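# Place the carton on the raised block

## Task

Set the carton down on top of the raised block so that no part of it sticks out past the block's edges; it must stay there on its own, without the robot holding it, and at the end the tool must have released it and moved away.

## Robot and tools

Robot: one six-joint arm (UR7e type, joints from base outward: shoulder pan, shoulder lift, elbow, wrist 1, wrist 2, wrist 3) carrying a vacuum tool with four suction cups on two air channels, a and b. There is no second arm and no fingers.

Frames. The scene frame has its origin on the table top under the arm's base; +z is up, and +y is to the left when facing along +x. The cup point is the centre of the four cup rims; the cups point along its +z axis. In cup-point axes the cups sit at x = -35 and +35 mm, with channel a's pair at y = -70 mm and channel b's pair at y = +70 mm. The tool body reaches 148 mm out each side along cup-point y.

execute_actions(actions). actions is a list of actions; each action is a list of 1 to 15 rows; each row is 8 numbers in [-1, 1]: dx, dy, dz, rx, ry, rz, suction_a, suction_b. One row lasts one control step (1/30 s); a table shorter than 15 rows repeats its final row until the action's 0.5 s are used. The first six numbers are an offset, not a pose: a target for the cup point relative to where it was measured at the start of that action (for a call's first action, the last pose a result reported), expressed in the cup point's own axes. Every row is relative to that same start, not to the previous row. Scale: 1.0 equals 0.6 m for dx, dy, dz and 180 degrees for rotation; rx, ry, rz form a single rotation vector. suction_a and suction_b set each channel as a fraction of full vacuum (about 75 kPa below ambient); 0.01 or less switches it off; a channel keeps its setting until changed. An empty actions list just returns the current state and images.

Each step the commanded pose is clipped to at most 100 mm and 16 degrees from the measured pose, so a large offset may need several actions; after an action the arm stops at the last clipped pose, not the full target. Motion trails commands by about 0.17 s. Position wins over orientation when both cannot be met.

move(target, speed, stop_force, blocking). target is one 8-number row as above: an offset in cup-point axes from the pose in the latest result that shows one, same scaling, plus the two suction values, which are applied at the start. The cup point follows a straight path lasting 0.5 to 10 s (it is cut off at 10 s). speed is the path's top speed in m/s, 0.002 to 0.5 (default 0.25); rotation is limited to twice that in rad/s. The arm may lag, stray and overshoot the speed, especially when nearly straight; the path ignores obstacles. stop_force, 9 to 40 N, optional, ends the path when the wrist sensor sees that much added resistance along the line to the target for two steps; the arm then backs up two steps and holds. Use it only at slow speed, not on rotating moves, not in the first 0.2 s, and omit it when pulling away from a surface. The final press can briefly be twice stop_force. blocking=false returns after 0.5 s while the arm keeps going; it cannot be combined with stop_force, and further moves or actions are refused until a wait or stop shows the end. The result adds a move: line: done, off_target, moving, held, fault, or contact (stopped by stop_force, which takes priority), the distance to target, and limits (paced = pose clipped; held = some steps blocked, after which motion may jump fast).

wait(seconds): 0 to 10; the arm holds its last command and a running move continues. stop(): brakes a running move; suction keeps its setting. zoom_image(camera, region): camera is cam_high or cam_wrist; region is [x0, y0, x1, y1] in that camera's pixels, at most 504 by 504. read_manual(section): licence texts only. finished_scene(scene): ends the scene given by number; irreversible; the goal must already hold.

Results. The state line gives the cup point's position (m) and quaternion (wxyz) plus velocities in the scene frame; at long reach the printed position can be slightly off. Hand target is the pose the controller is currently driving toward. A pose unreachable line means the clearance check altered or blocked the command (a mount under the base counts as arm). suction_measured_a/b show vacuum reached; near 0 means no seal; on a sealed airtight surface it sits up to 0.17 below the command (0.27 with both channels on). part_present_a/b turn 1 at 0.54 and back to 0 below 0.49. Wrist force and torque are in cup-point axes, pointing from a touched surface back into the arm, with offsets up to about 4 N, noise up to 2.4 N, saturation near 50 N; the tool's weight is removed but a held part's is not. Joint torques are raw drive outputs and noisy. Joint positions follow the URDF order. cam_high (896x504, fixed, overhead) and cam_wrist (616x616 fisheye on the tool) come with calibration; expect a few degrees and millimetres of error.

Gripping: turn a channel on and press both its cups fully onto a smooth flat face of the carton; holes, seams or edges under a rim leak. If one cup of an active channel is uncovered, that channel steals all pump flow and the other channel loses vacuum. Under vacuum the cups shorten, so the held carton sits up to 12 mm nearer the tool. To release, lower the carton until it rests on the block, switch both channels off, then retreat more than 15 mm. A cup sealed on the table pins the tool; switch that channel off.

Avoid: contact force of 150 N anywhere, or joint load reaching its limit (138 N m for the first three joints, 25.7 N m for the wrists, held weight included), which freezes the arm for 10 s. The arm is stiff, so commanding even slightly past a firm contact can trigger this; approach slowly. Do not drop, slam or knock anything off the table. Loose objects may get brief random pushes. Holding loads heats motors: MOTOR HOT at 70 °C, forced brake stop at 85 °C.

Each tool is called as name([rows], argument=value, ...), one row to a line, values as JSON.

## Session

execute_actions(actions=[])

Scene clock: 0.00 s.
end_effector_position=(+0.4258, -0.0076, +0.3721) suction_measured_a=0.00 part_present_a=0 suction_measured_b=0.00 part_present_b=0 end_effector_quat_wxyz=(+0.003, +0.008, +1.000, +0.001) end_effector_velocity=(-0.000, -0.000, -0.000) end_effector_angular_velocity=(+0.000, +0.001, +0.000)
Joint positions: [-0.317 -1.768  1.734 -1.534 -1.573  1.257]
Joint velocities: [-0.  0.  0.  0.  0. -0.]
Joint torques (N m, as the arm reports them, + toward a larger angle): no reading
Wrist force (N, on the end effector, along its own x y z axes, offset not removed): no reading
Wrist torque (N m, same axes, about the end effector's origin, offset not removed): no reading
Hand target: +0.426, -0.008, +0.372; +0.003, +0.008, +1.000, +0.001

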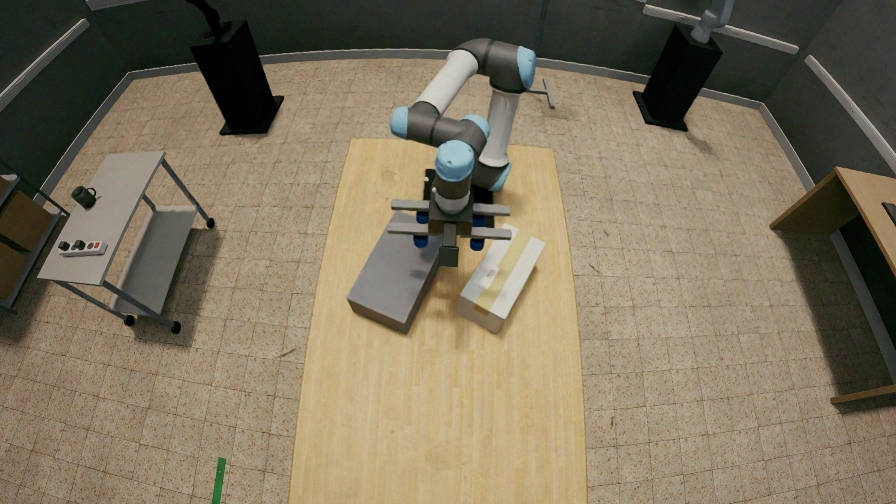

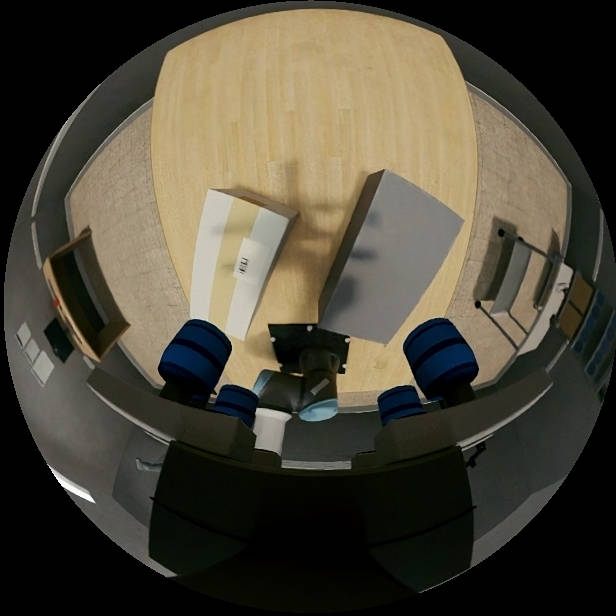

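zoom_image(camera="cam_high", region=[330, 190, 570, 350])

zoom_image(camera="cam_wrist", region=[170, 150, 490, 370])

Region (330, 190, 570, 350) of cam_high's 896x504 image, scaled by 2.100, with more detail than that image has.

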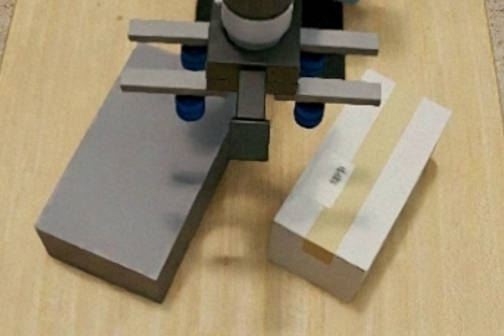

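Region (170, 150, 490, 370) of cam_wrist's 616x616 image, scaled by 1.575, with more detail than that image has; it fills the top 346 rows of this view, and the rest is white.

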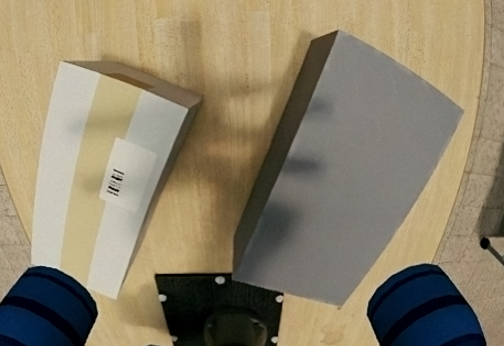

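move(target=[0.054,0.307,0.315,0,0,-0.338,0,0], speed=0.4)

zoom_image(camera="cam_high", region=[330, 190, 570, 350])

Scene clock: 30.73 s.
end_effector_position=(+0.3973, +0.1773, +0.1834) suction_measured_a=0.00 part_present_a=0 suction_measured_b=0.00 part_present_b=0 end_effector_quat_wxyz=(+0.002, -0.499, +0.867, -0.001) end_effector_velocity=(+0.000, +0.001, -0.001) end_effector_angular_velocity=(+0.000, -0.000, +0.004)
Joint positions: [ 0.124 -1.642  2.127 -2.053 -1.572  0.636]
Joint velocities: [ 0.001  0.002  0.001 -0.003  0.    -0.003]
Joint torques (N m, as the arm reports them, + toward a larger angle): [  8.82 -10.96 -15.08  -6.64   2.38  -2.12]
Wrist force (N, on the end effector, along its own x y z axes, offset not removed): [-1.8 -2.5 -0.8]
Wrist torque (N m, same axes, about the end effector's origin, offset not removed): [-0.25 0.31 0.00]
Hand target: +0.397, +0.177, +0.183; +0.003, -0.499, +0.867, -0.001
Off the commanded pose: 0.000 m, 0 deg.
move: done
camera_calibration (this result's frames):
cam_wrist: T_world_to_cam=[[0.843143, -0.537002, -0.0271656, -0.228499], [-0.426451, -0.69863, 0.574505, 0.235109], [-0.327489, -0.472805, -0.81805, 0.480892], [0, 0, 0, 1]] pos_world=[0.450407, 0.268918, 0.252115]

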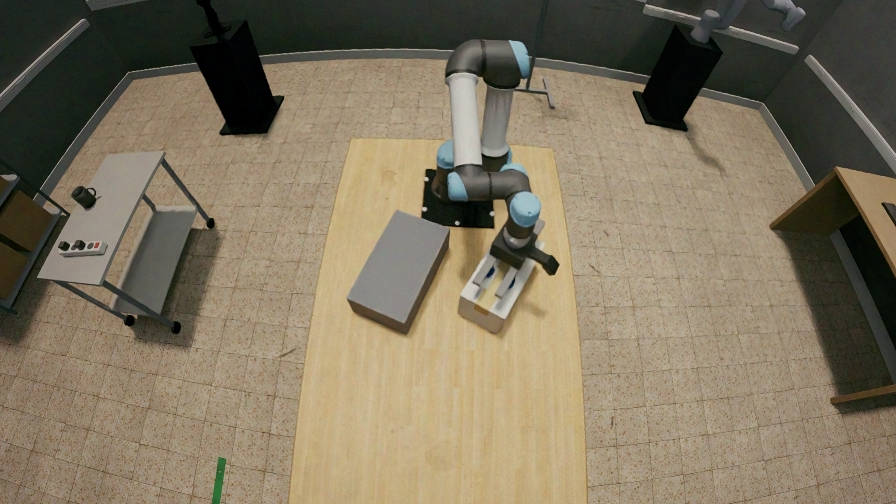

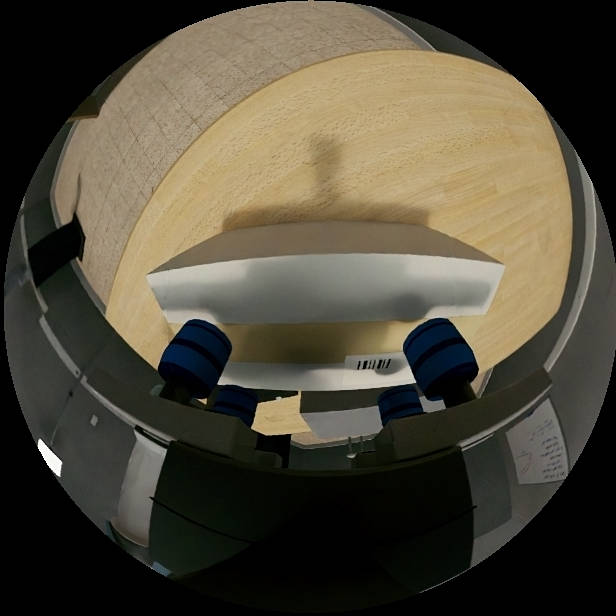

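Region (330, 190, 570, 350) of cam_high's 896x504 image, scaled by 2.100, with more detail than that image has.

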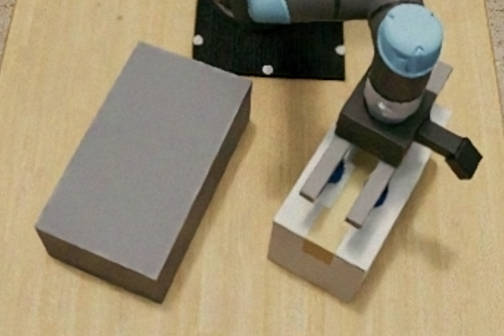

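move(target=[0,0,0.05,0,0,0,0,0], speed=0.1)

move(target=[0,0,0.06,0,0,0,1,1], speed=0.015, stop_force=12)

Scene clock: 37.10 s.
end_effector_position=(+0.3975, +0.1773, +0.1535) suction_measured_a=0.00 part_present_a=0 suction_measured_b=0.00 part_present_b=0 end_effector_quat_wxyz=(+0.002, -0.499, +0.867, -0.001) end_effector_velocity=(+0.000, +0.000, -0.002) end_effector_angular_velocity=(+0.000, -0.001, -0.001)
Joint positions: [ 0.124 -1.6    2.175 -2.143 -1.572  0.636]
Joint velocities: [-0.     0.003  0.002 -0.006  0.     0.001]
Joint torques (N m, as the arm reports them, + toward a larger angle): [ -6.98 -11.32 -13.68  -6.49   2.19   2.22]
Wrist force (N, on the end effector, along its own x y z axes, offset not removed): [2.7 -0.8 -0.4]
Wrist torque (N m, same axes, about the end effector's origin, offset not removed): [-0.04 -0.65 -0.19]
Hand target: +0.397, +0.177, +0.153; +0.002, -0.499, +0.867, -0.001
Off the commanded pose: 0.000 m, 0 deg.
move: done
camera_calibration (this result's frames):
cam_wrist: T_world_to_cam=[[0.843182, -0.536941, -0.0271786, -0.229428], [-0.426392, -0.698662, 0.57451, 0.252337], [-0.327467, -0.472828, -0.818046, 0.45655], [0, 0, 0, 1]] pos_world=[0.450549, 0.268978, 0.222273]

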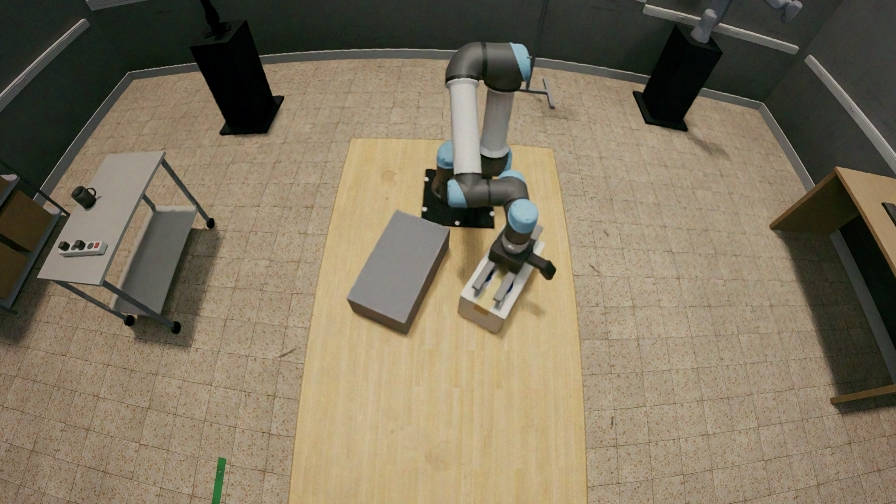

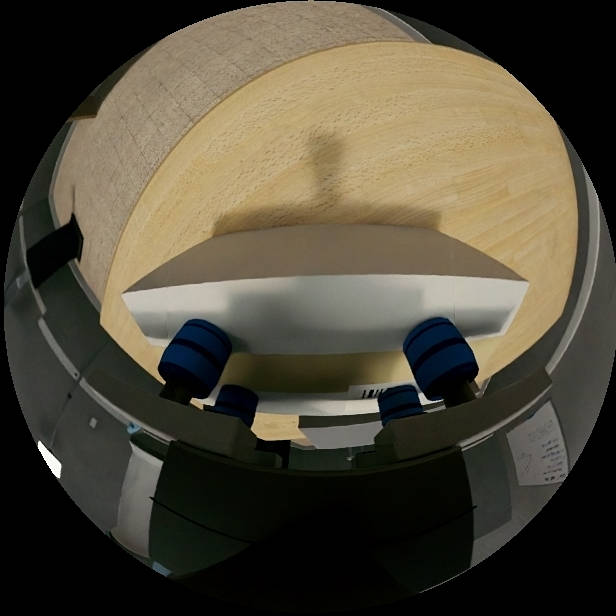

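Scene clock: 38.33 s.
end_effector_position=(+0.3975, +0.1774, +0.1405) suction_measured_a=0.83 part_present_a=1 suction_measured_b=0.83 part_present_b=1 end_effector_quat_wxyz=(+0.002, -0.499, +0.867, -0.001) end_effector_velocity=(-0.001, -0.000, +0.001) end_effector_angular_velocity=(-0.001, +0.007, -0.001)
Joint positions: [ 0.124 -1.579  2.195 -2.184 -1.572  0.636]
Joint velocities: [-0.    -0.001 -0.005  0.013 -0.     0.   ]
Joint torques (N m, as the arm reports them, + toward a larger angle): [ -4.05 -26.24 -21.81  -0.69  -4.57   0.44]
Wrist force (N, on the end effector, along its own x y z axes, offset not removed): [-10.2 -12.2 -36.2]
Wrist torque (N m, same axes, about the end effector's origin, offset not removed): [-6.41 2.26 0.43]
Hand target: +0.398, +0.177, +0.141; +0.003, -0.499, +0.867, -0.001
Off the commanded pose: 0.023 m, 0 deg.
move: contact
camera_calibration (this result's frames):
cam_wrist: T_world_to_cam=[[0.843153, -0.536973, -0.0274263, -0.229719], [-0.426299, -0.698718, 0.574511, 0.259853], [-0.32766, -0.472709, -0.818037, 0.445946], [0, 0, 0, 1]] pos_world=[0.450582, 0.269013, 0.209212]

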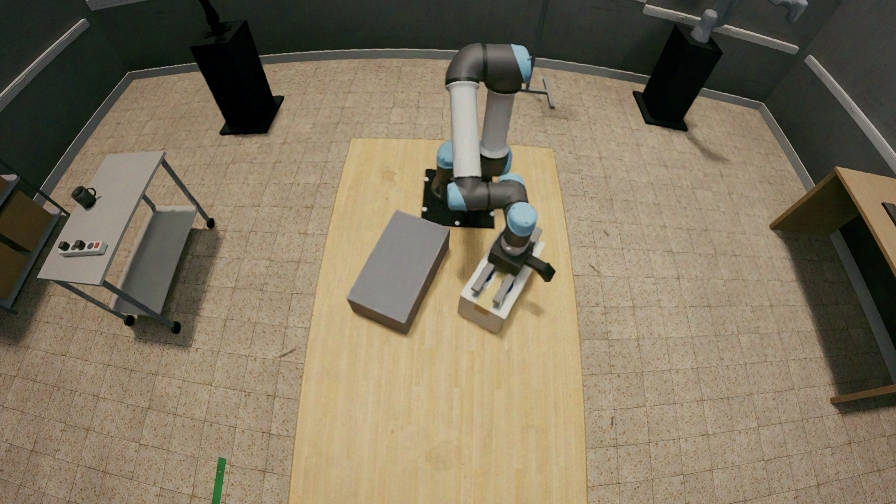

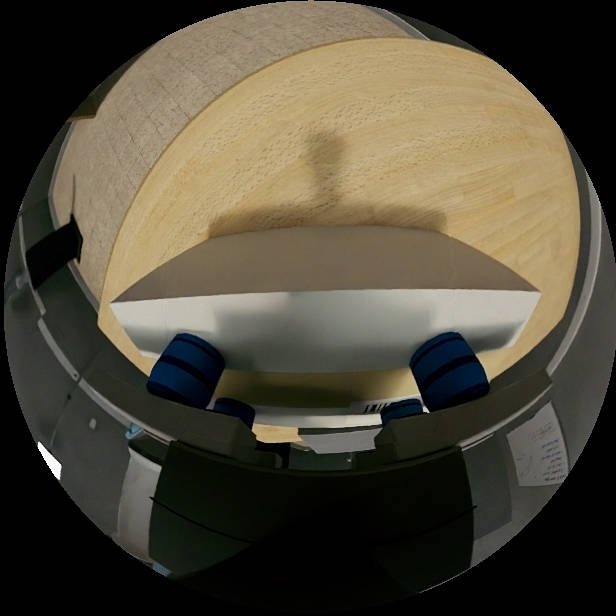

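move(target=[0,0,-0.22,0,0,0,1,1], speed=0.2)

move(target=[0.5,-0.237,0,0,0,-0.055,1,1], speed=0.3)

zoom_image(camera="cam_high", region=[300, 170, 540, 350])

Scene clock: 45.20 s.
end_effector_position=(+0.3968, +0.1771, +0.2723) suction_measured_a=0.88 part_present_a=1 suction_measured_b=0.88 part_present_b=1 end_effector_quat_wxyz=(+0.002, -0.499, +0.867, -0.001) end_effector_velocity=(+0.000, +0.000, +0.000) end_effector_angular_velocity=(-0.000, +0.003, +0.000)
Joint positions: [ 0.124 -1.724  1.955 -1.799 -1.572  0.636]
Joint velocities: [ 0.     0.002 -0.003  0.004 -0.    -0.   ]
Joint torques (N m, as the arm reports them, + toward a larger angle): [ -7.26 -40.16 -50.71  -3.82  -0.65  -2.24]
Wrist force (N, on the end effector, along its own x y z axes, offset not removed): [1.1 0.1 18.2]
Wrist torque (N m, same axes, about the end effector's origin, offset not removed): [-0.69 -0.16 -0.07]
Hand target: +0.397, +0.177, +0.272; +0.002, -0.499, +0.867, -0.001
Off the commanded pose: 0.000 m, 0 deg.
move: done
camera_calibration (this result's frames):
cam_wrist: T_world_to_cam=[[0.843157, -0.536966, -0.027463, -0.225666], [-0.426295, -0.698758, 0.574465, 0.183698], [-0.327658, -0.472657, -0.818068, 0.553422], [0, 0, 0, 1]] pos_world=[0.449915, 0.268764, 0.341011]

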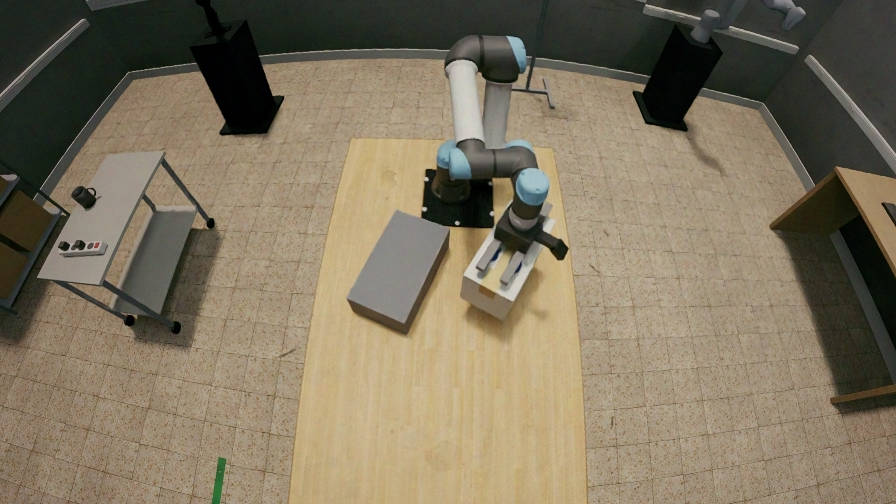

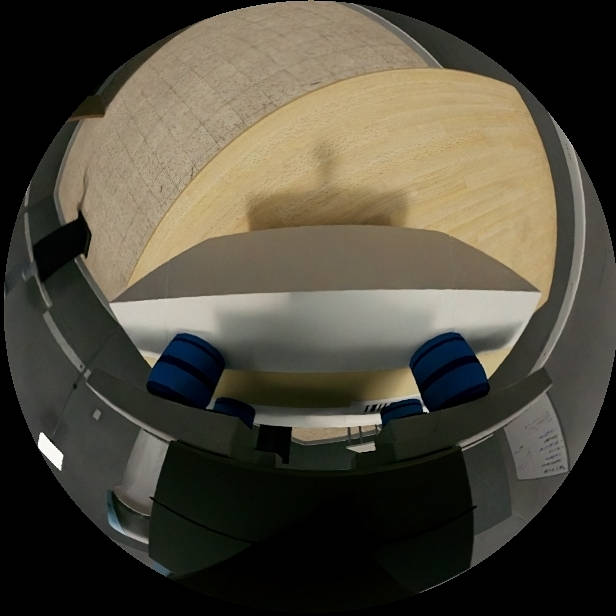

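Scene clock: 46.87 s.
end_effector_position=(+0.3695, -0.1533, +0.2713) suction_measured_a=0.88 part_present_a=1 suction_measured_b=0.88 part_present_b=1 end_effector_quat_wxyz=(+0.003, -0.572, +0.820, -0.000) end_effector_velocity=(+0.000, -0.002, +0.000) end_effector_angular_velocity=(+0.000, -0.001, +0.000)
Joint positions: [-0.713 -1.816  2.027 -1.779 -1.573 -0.374]
Joint velocities: [-0.003  0.002 -0.001 -0.001  0.001 -0.004]
Joint torques (N m, as the arm reports them, + toward a larger angle): [ -6.83 -12.73 -51.59  -9.07   2.87  -2.19]
Wrist force (N, on the end effector, along its own x y z axes, offset not removed): [2.6 -1.0 18.4]
Wrist torque (N m, same axes, about the end effector's origin, offset not removed): [-0.83 -0.40 -0.16]
Hand target: +0.369, -0.153, +0.271; +0.003, -0.572, +0.820, -0.000
Off the commanded pose: 0.001 m, 0 deg.
move: done
camera_calibration (this result's frames):
cam_wrist: T_world_to_cam=[[0.922888, -0.384009, -0.02856, -0.385801], [-0.299546, -0.762545, 0.573409, -0.114625], [-0.241972, -0.520637, -0.818771, 0.34867], [0, 0, 0, 1]] pos_world=[0.406084, -0.054027, 0.34019]

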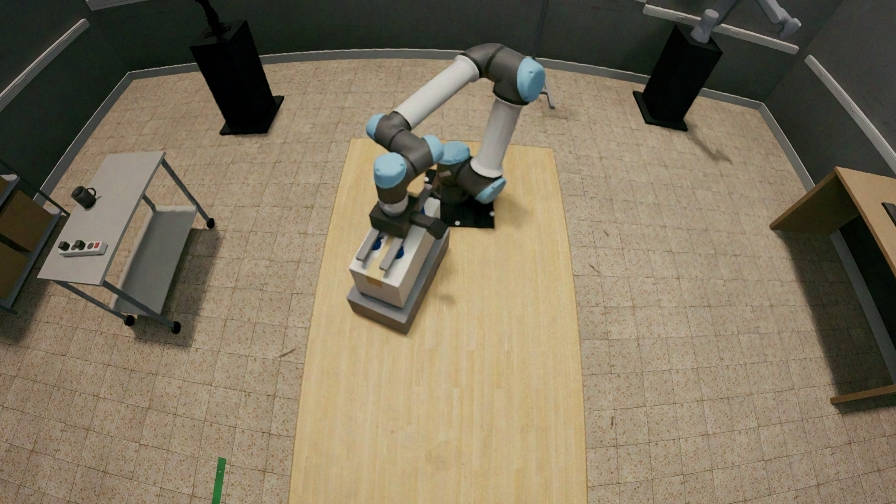

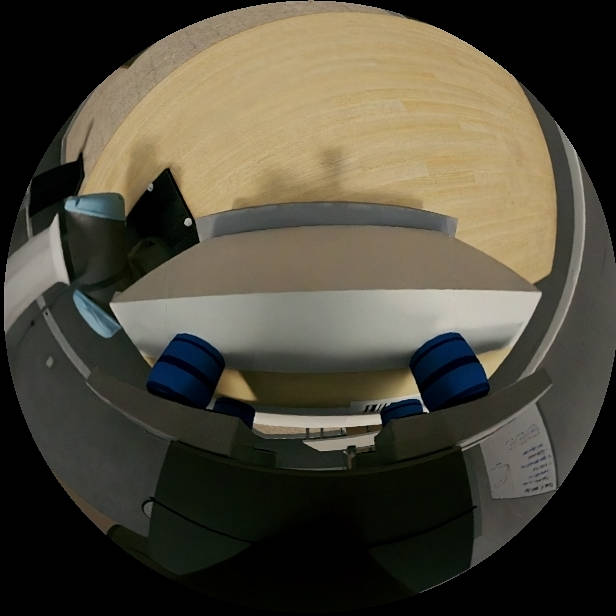

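Region (300, 170, 540, 350) of cam_high's 896x504 image, scaled by 2.100, with more detail than that image has; it fills the top 378 rows of this view, and the rest is white.

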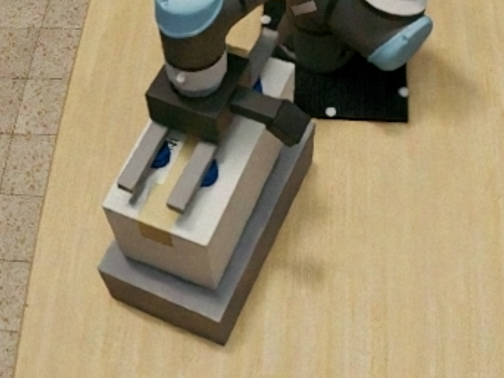

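Well centred.

move(target=[0,0,0.09,0,0,0,1,1], speed=0.015, stop_force=10)

Scene clock: 56.00 s.
end_effector_position=(+0.3695, -0.1533, +0.2610) suction_measured_a=0.88 part_present_a=1 suction_measured_b=0.88 part_present_b=1 end_effector_quat_wxyz=(+0.003, -0.572, +0.820, +0.000) end_effector_velocity=(-0.000, +0.000, +0.002) end_effector_angular_velocity=(+0.002, +0.003, -0.000)
Joint positions: [-0.713 -1.81   2.049 -1.807 -1.573 -0.374]
Joint velocities: [-0.     0.    -0.006  0.01  -0.     0.   ]
Joint torques (N m, as the arm reports them, + toward a larger angle): [ -0.83 -30.05 -42.94  -2.95   1.75  -0.57]
Wrist force (N, on the end effector, along its own x y z axes, offset not removed): [-3.1 -3.3 -2.8]
Wrist torque (N m, same axes, about the end effector's origin, offset not removed): [-2.95 0.60 0.25]
Hand target: +0.370, -0.153, +0.261; +0.003, -0.572, +0.820, -0.000
Off the commanded pose: 0.044 m, 0 deg.
move: contact
camera_calibration (this result's frames):
cam_wrist: T_world_to_cam=[[0.922905, -0.383935, -0.0289907, -0.386016], [-0.299312, -0.762772, 0.573229, -0.108811], [-0.242196, -0.520358, -0.818882, 0.340409], [0, 0, 0, 1]] pos_world=[0.406134, -0.0540683, 0.329938]

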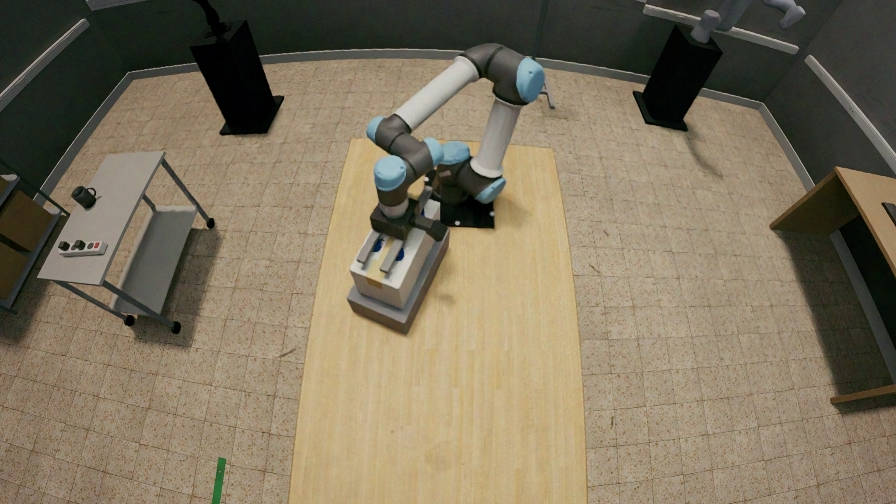

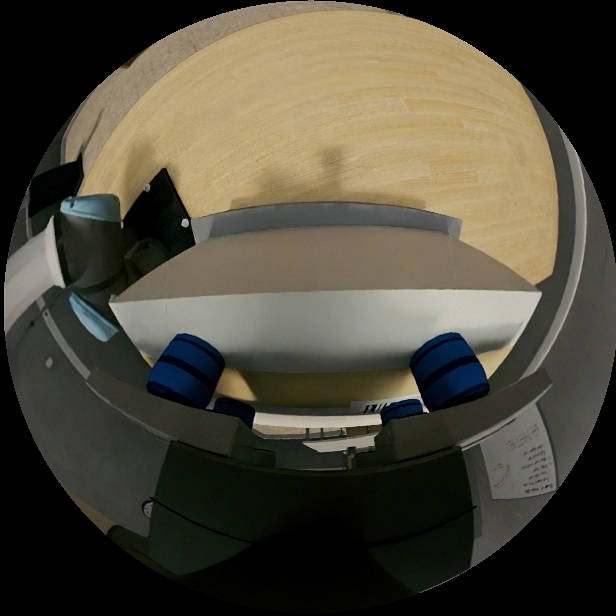

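execute_actions([
  [[0,0,0,0,0,0,0,0]],
])

move(target=[0,0,-0.2,0,0,0,0,0])

Scene clock: 66.83 s.
end_effector_position=(+0.3695, -0.1533, +0.2612) suction_measured_a=0.00 part_present_a=0 suction_measured_b=0.00 part_present_b=0 end_effector_quat_wxyz=(+0.003, -0.572, +0.820, -0.000) end_effector_velocity=(-0.000, +0.000, -0.002) end_effector_angular_velocity=(+0.003, +0.004, +0.000)
Joint positions: [-0.713 -1.81   2.049 -1.807 -1.573 -0.374]
Joint velocities: [-0.     0.003  0.001  0.001 -0.    -0.   ]
Joint torques (N m, as the arm reports them, + toward a larger angle): [-0.16 17.11 10.67  4.24 -1.23 -0.36]
Wrist force (N, on the end effector, along its own x y z axes, offset not removed): [-3.9 -2.2 -50.0]
Wrist torque (N m, same axes, about the end effector's origin, offset not removed): [-0.53 0.04 -0.22]
Hand target: +0.370, -0.153, +0.261; +0.003, -0.572, +0.820, +0.000
Off the commanded pose: 0.000 m, 0 deg.
camera_calibration (this result's frames):
cam_wrist: T_world_to_cam=[[0.922913, -0.383947, -0.0285607, -0.386115], [-0.299507, -0.762591, 0.573368, -0.108844], [-0.241923, -0.520615, -0.8188, 0.340386], [0, 0, 0, 1]] pos_world=[0.406098, -0.054041, 0.330088]

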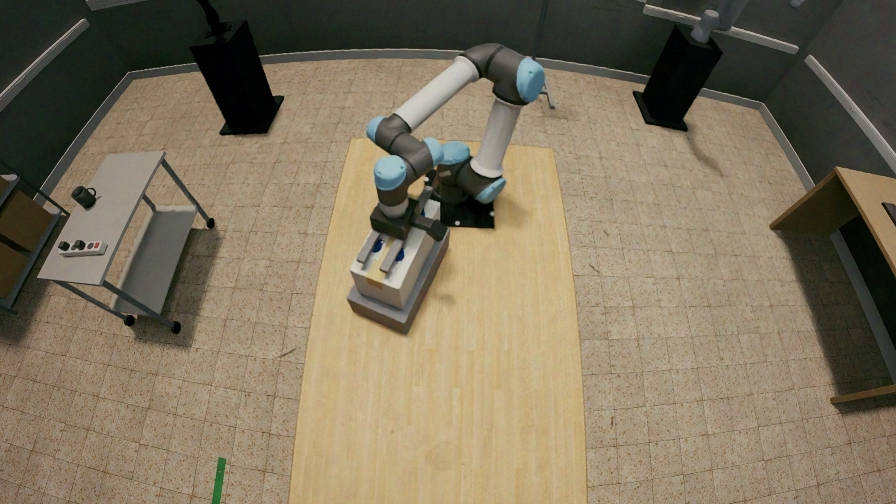

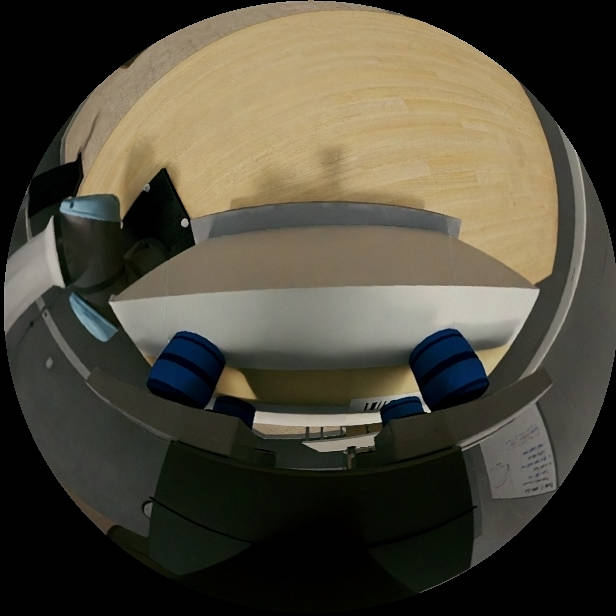

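Scene clock: 67.83 s.
end_effector_position=(+0.3688, -0.1538, +0.3811) suction_measured_a=0.00 part_present_a=0 suction_measured_b=0.00 part_present_b=0 end_effector_quat_wxyz=(+0.003, -0.572, +0.820, -0.000) end_effector_velocity=(-0.000, -0.000, +0.002) end_effector_angular_velocity=(+0.000, +0.001, -0.000)
Joint positions: [-0.713 -1.834  1.759 -1.492 -1.573 -0.374]
Joint velocities: [-0.001  0.001 -0.005  0.005 -0.    -0.   ]
Joint torques (N m, as the arm reports them, + toward a larger angle): [ -7.39  -4.07 -41.8   -1.2   -2.34  -2.26]
Wrist force (N, on the end effector, along its own x y z axes, offset not removed): [1.5 -1.4 -0.8]
Wrist torque (N m, same axes, about the end effector's origin, offset not removed): [-0.28 -0.40 -0.08]
Hand target: +0.369, -0.154, +0.381; +0.003, -0.572, +0.820, -0.000
Off the commanded pose: 0.000 m, 0 deg.
move: done
camera_calibration (this result's frames):
cam_wrist: T_world_to_cam=[[0.922915, -0.383949, -0.0284594, -0.382274], [-0.299558, -0.762561, 0.573381, -0.178155], [-0.241851, -0.520657, -0.818795, 0.438079], [0, 0, 0, 1]] pos_world=[0.405389, -0.0545389, 0.449967]

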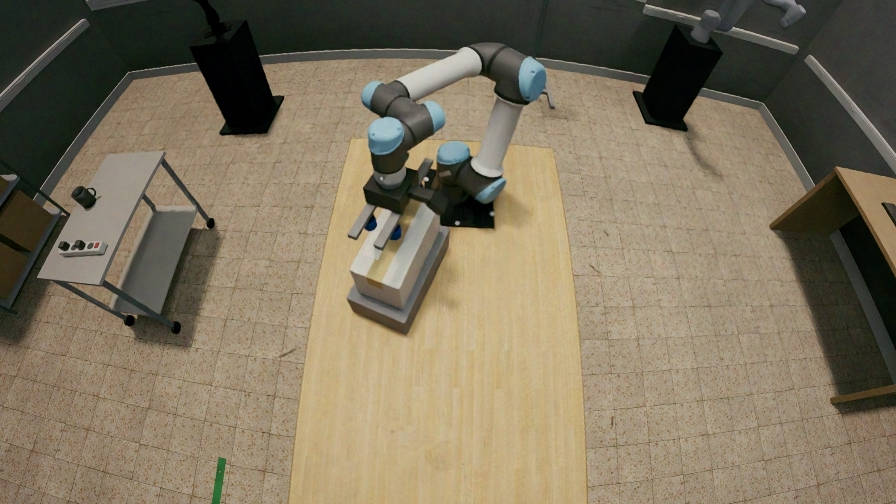

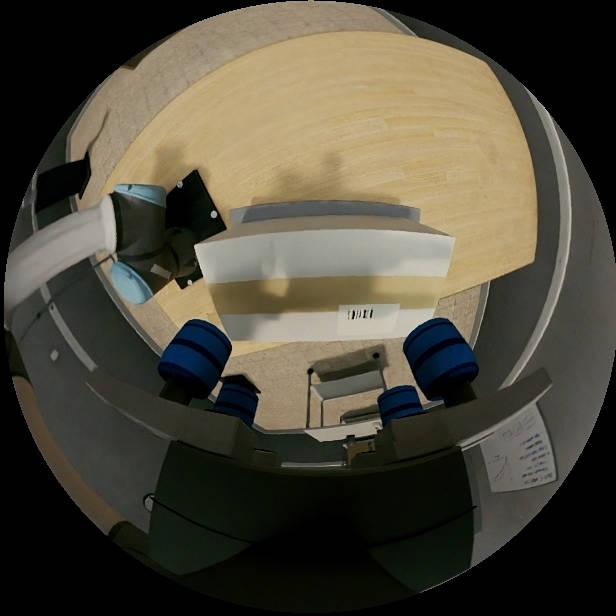

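finished_scene(scene=1)

The scene is finished: the task was done.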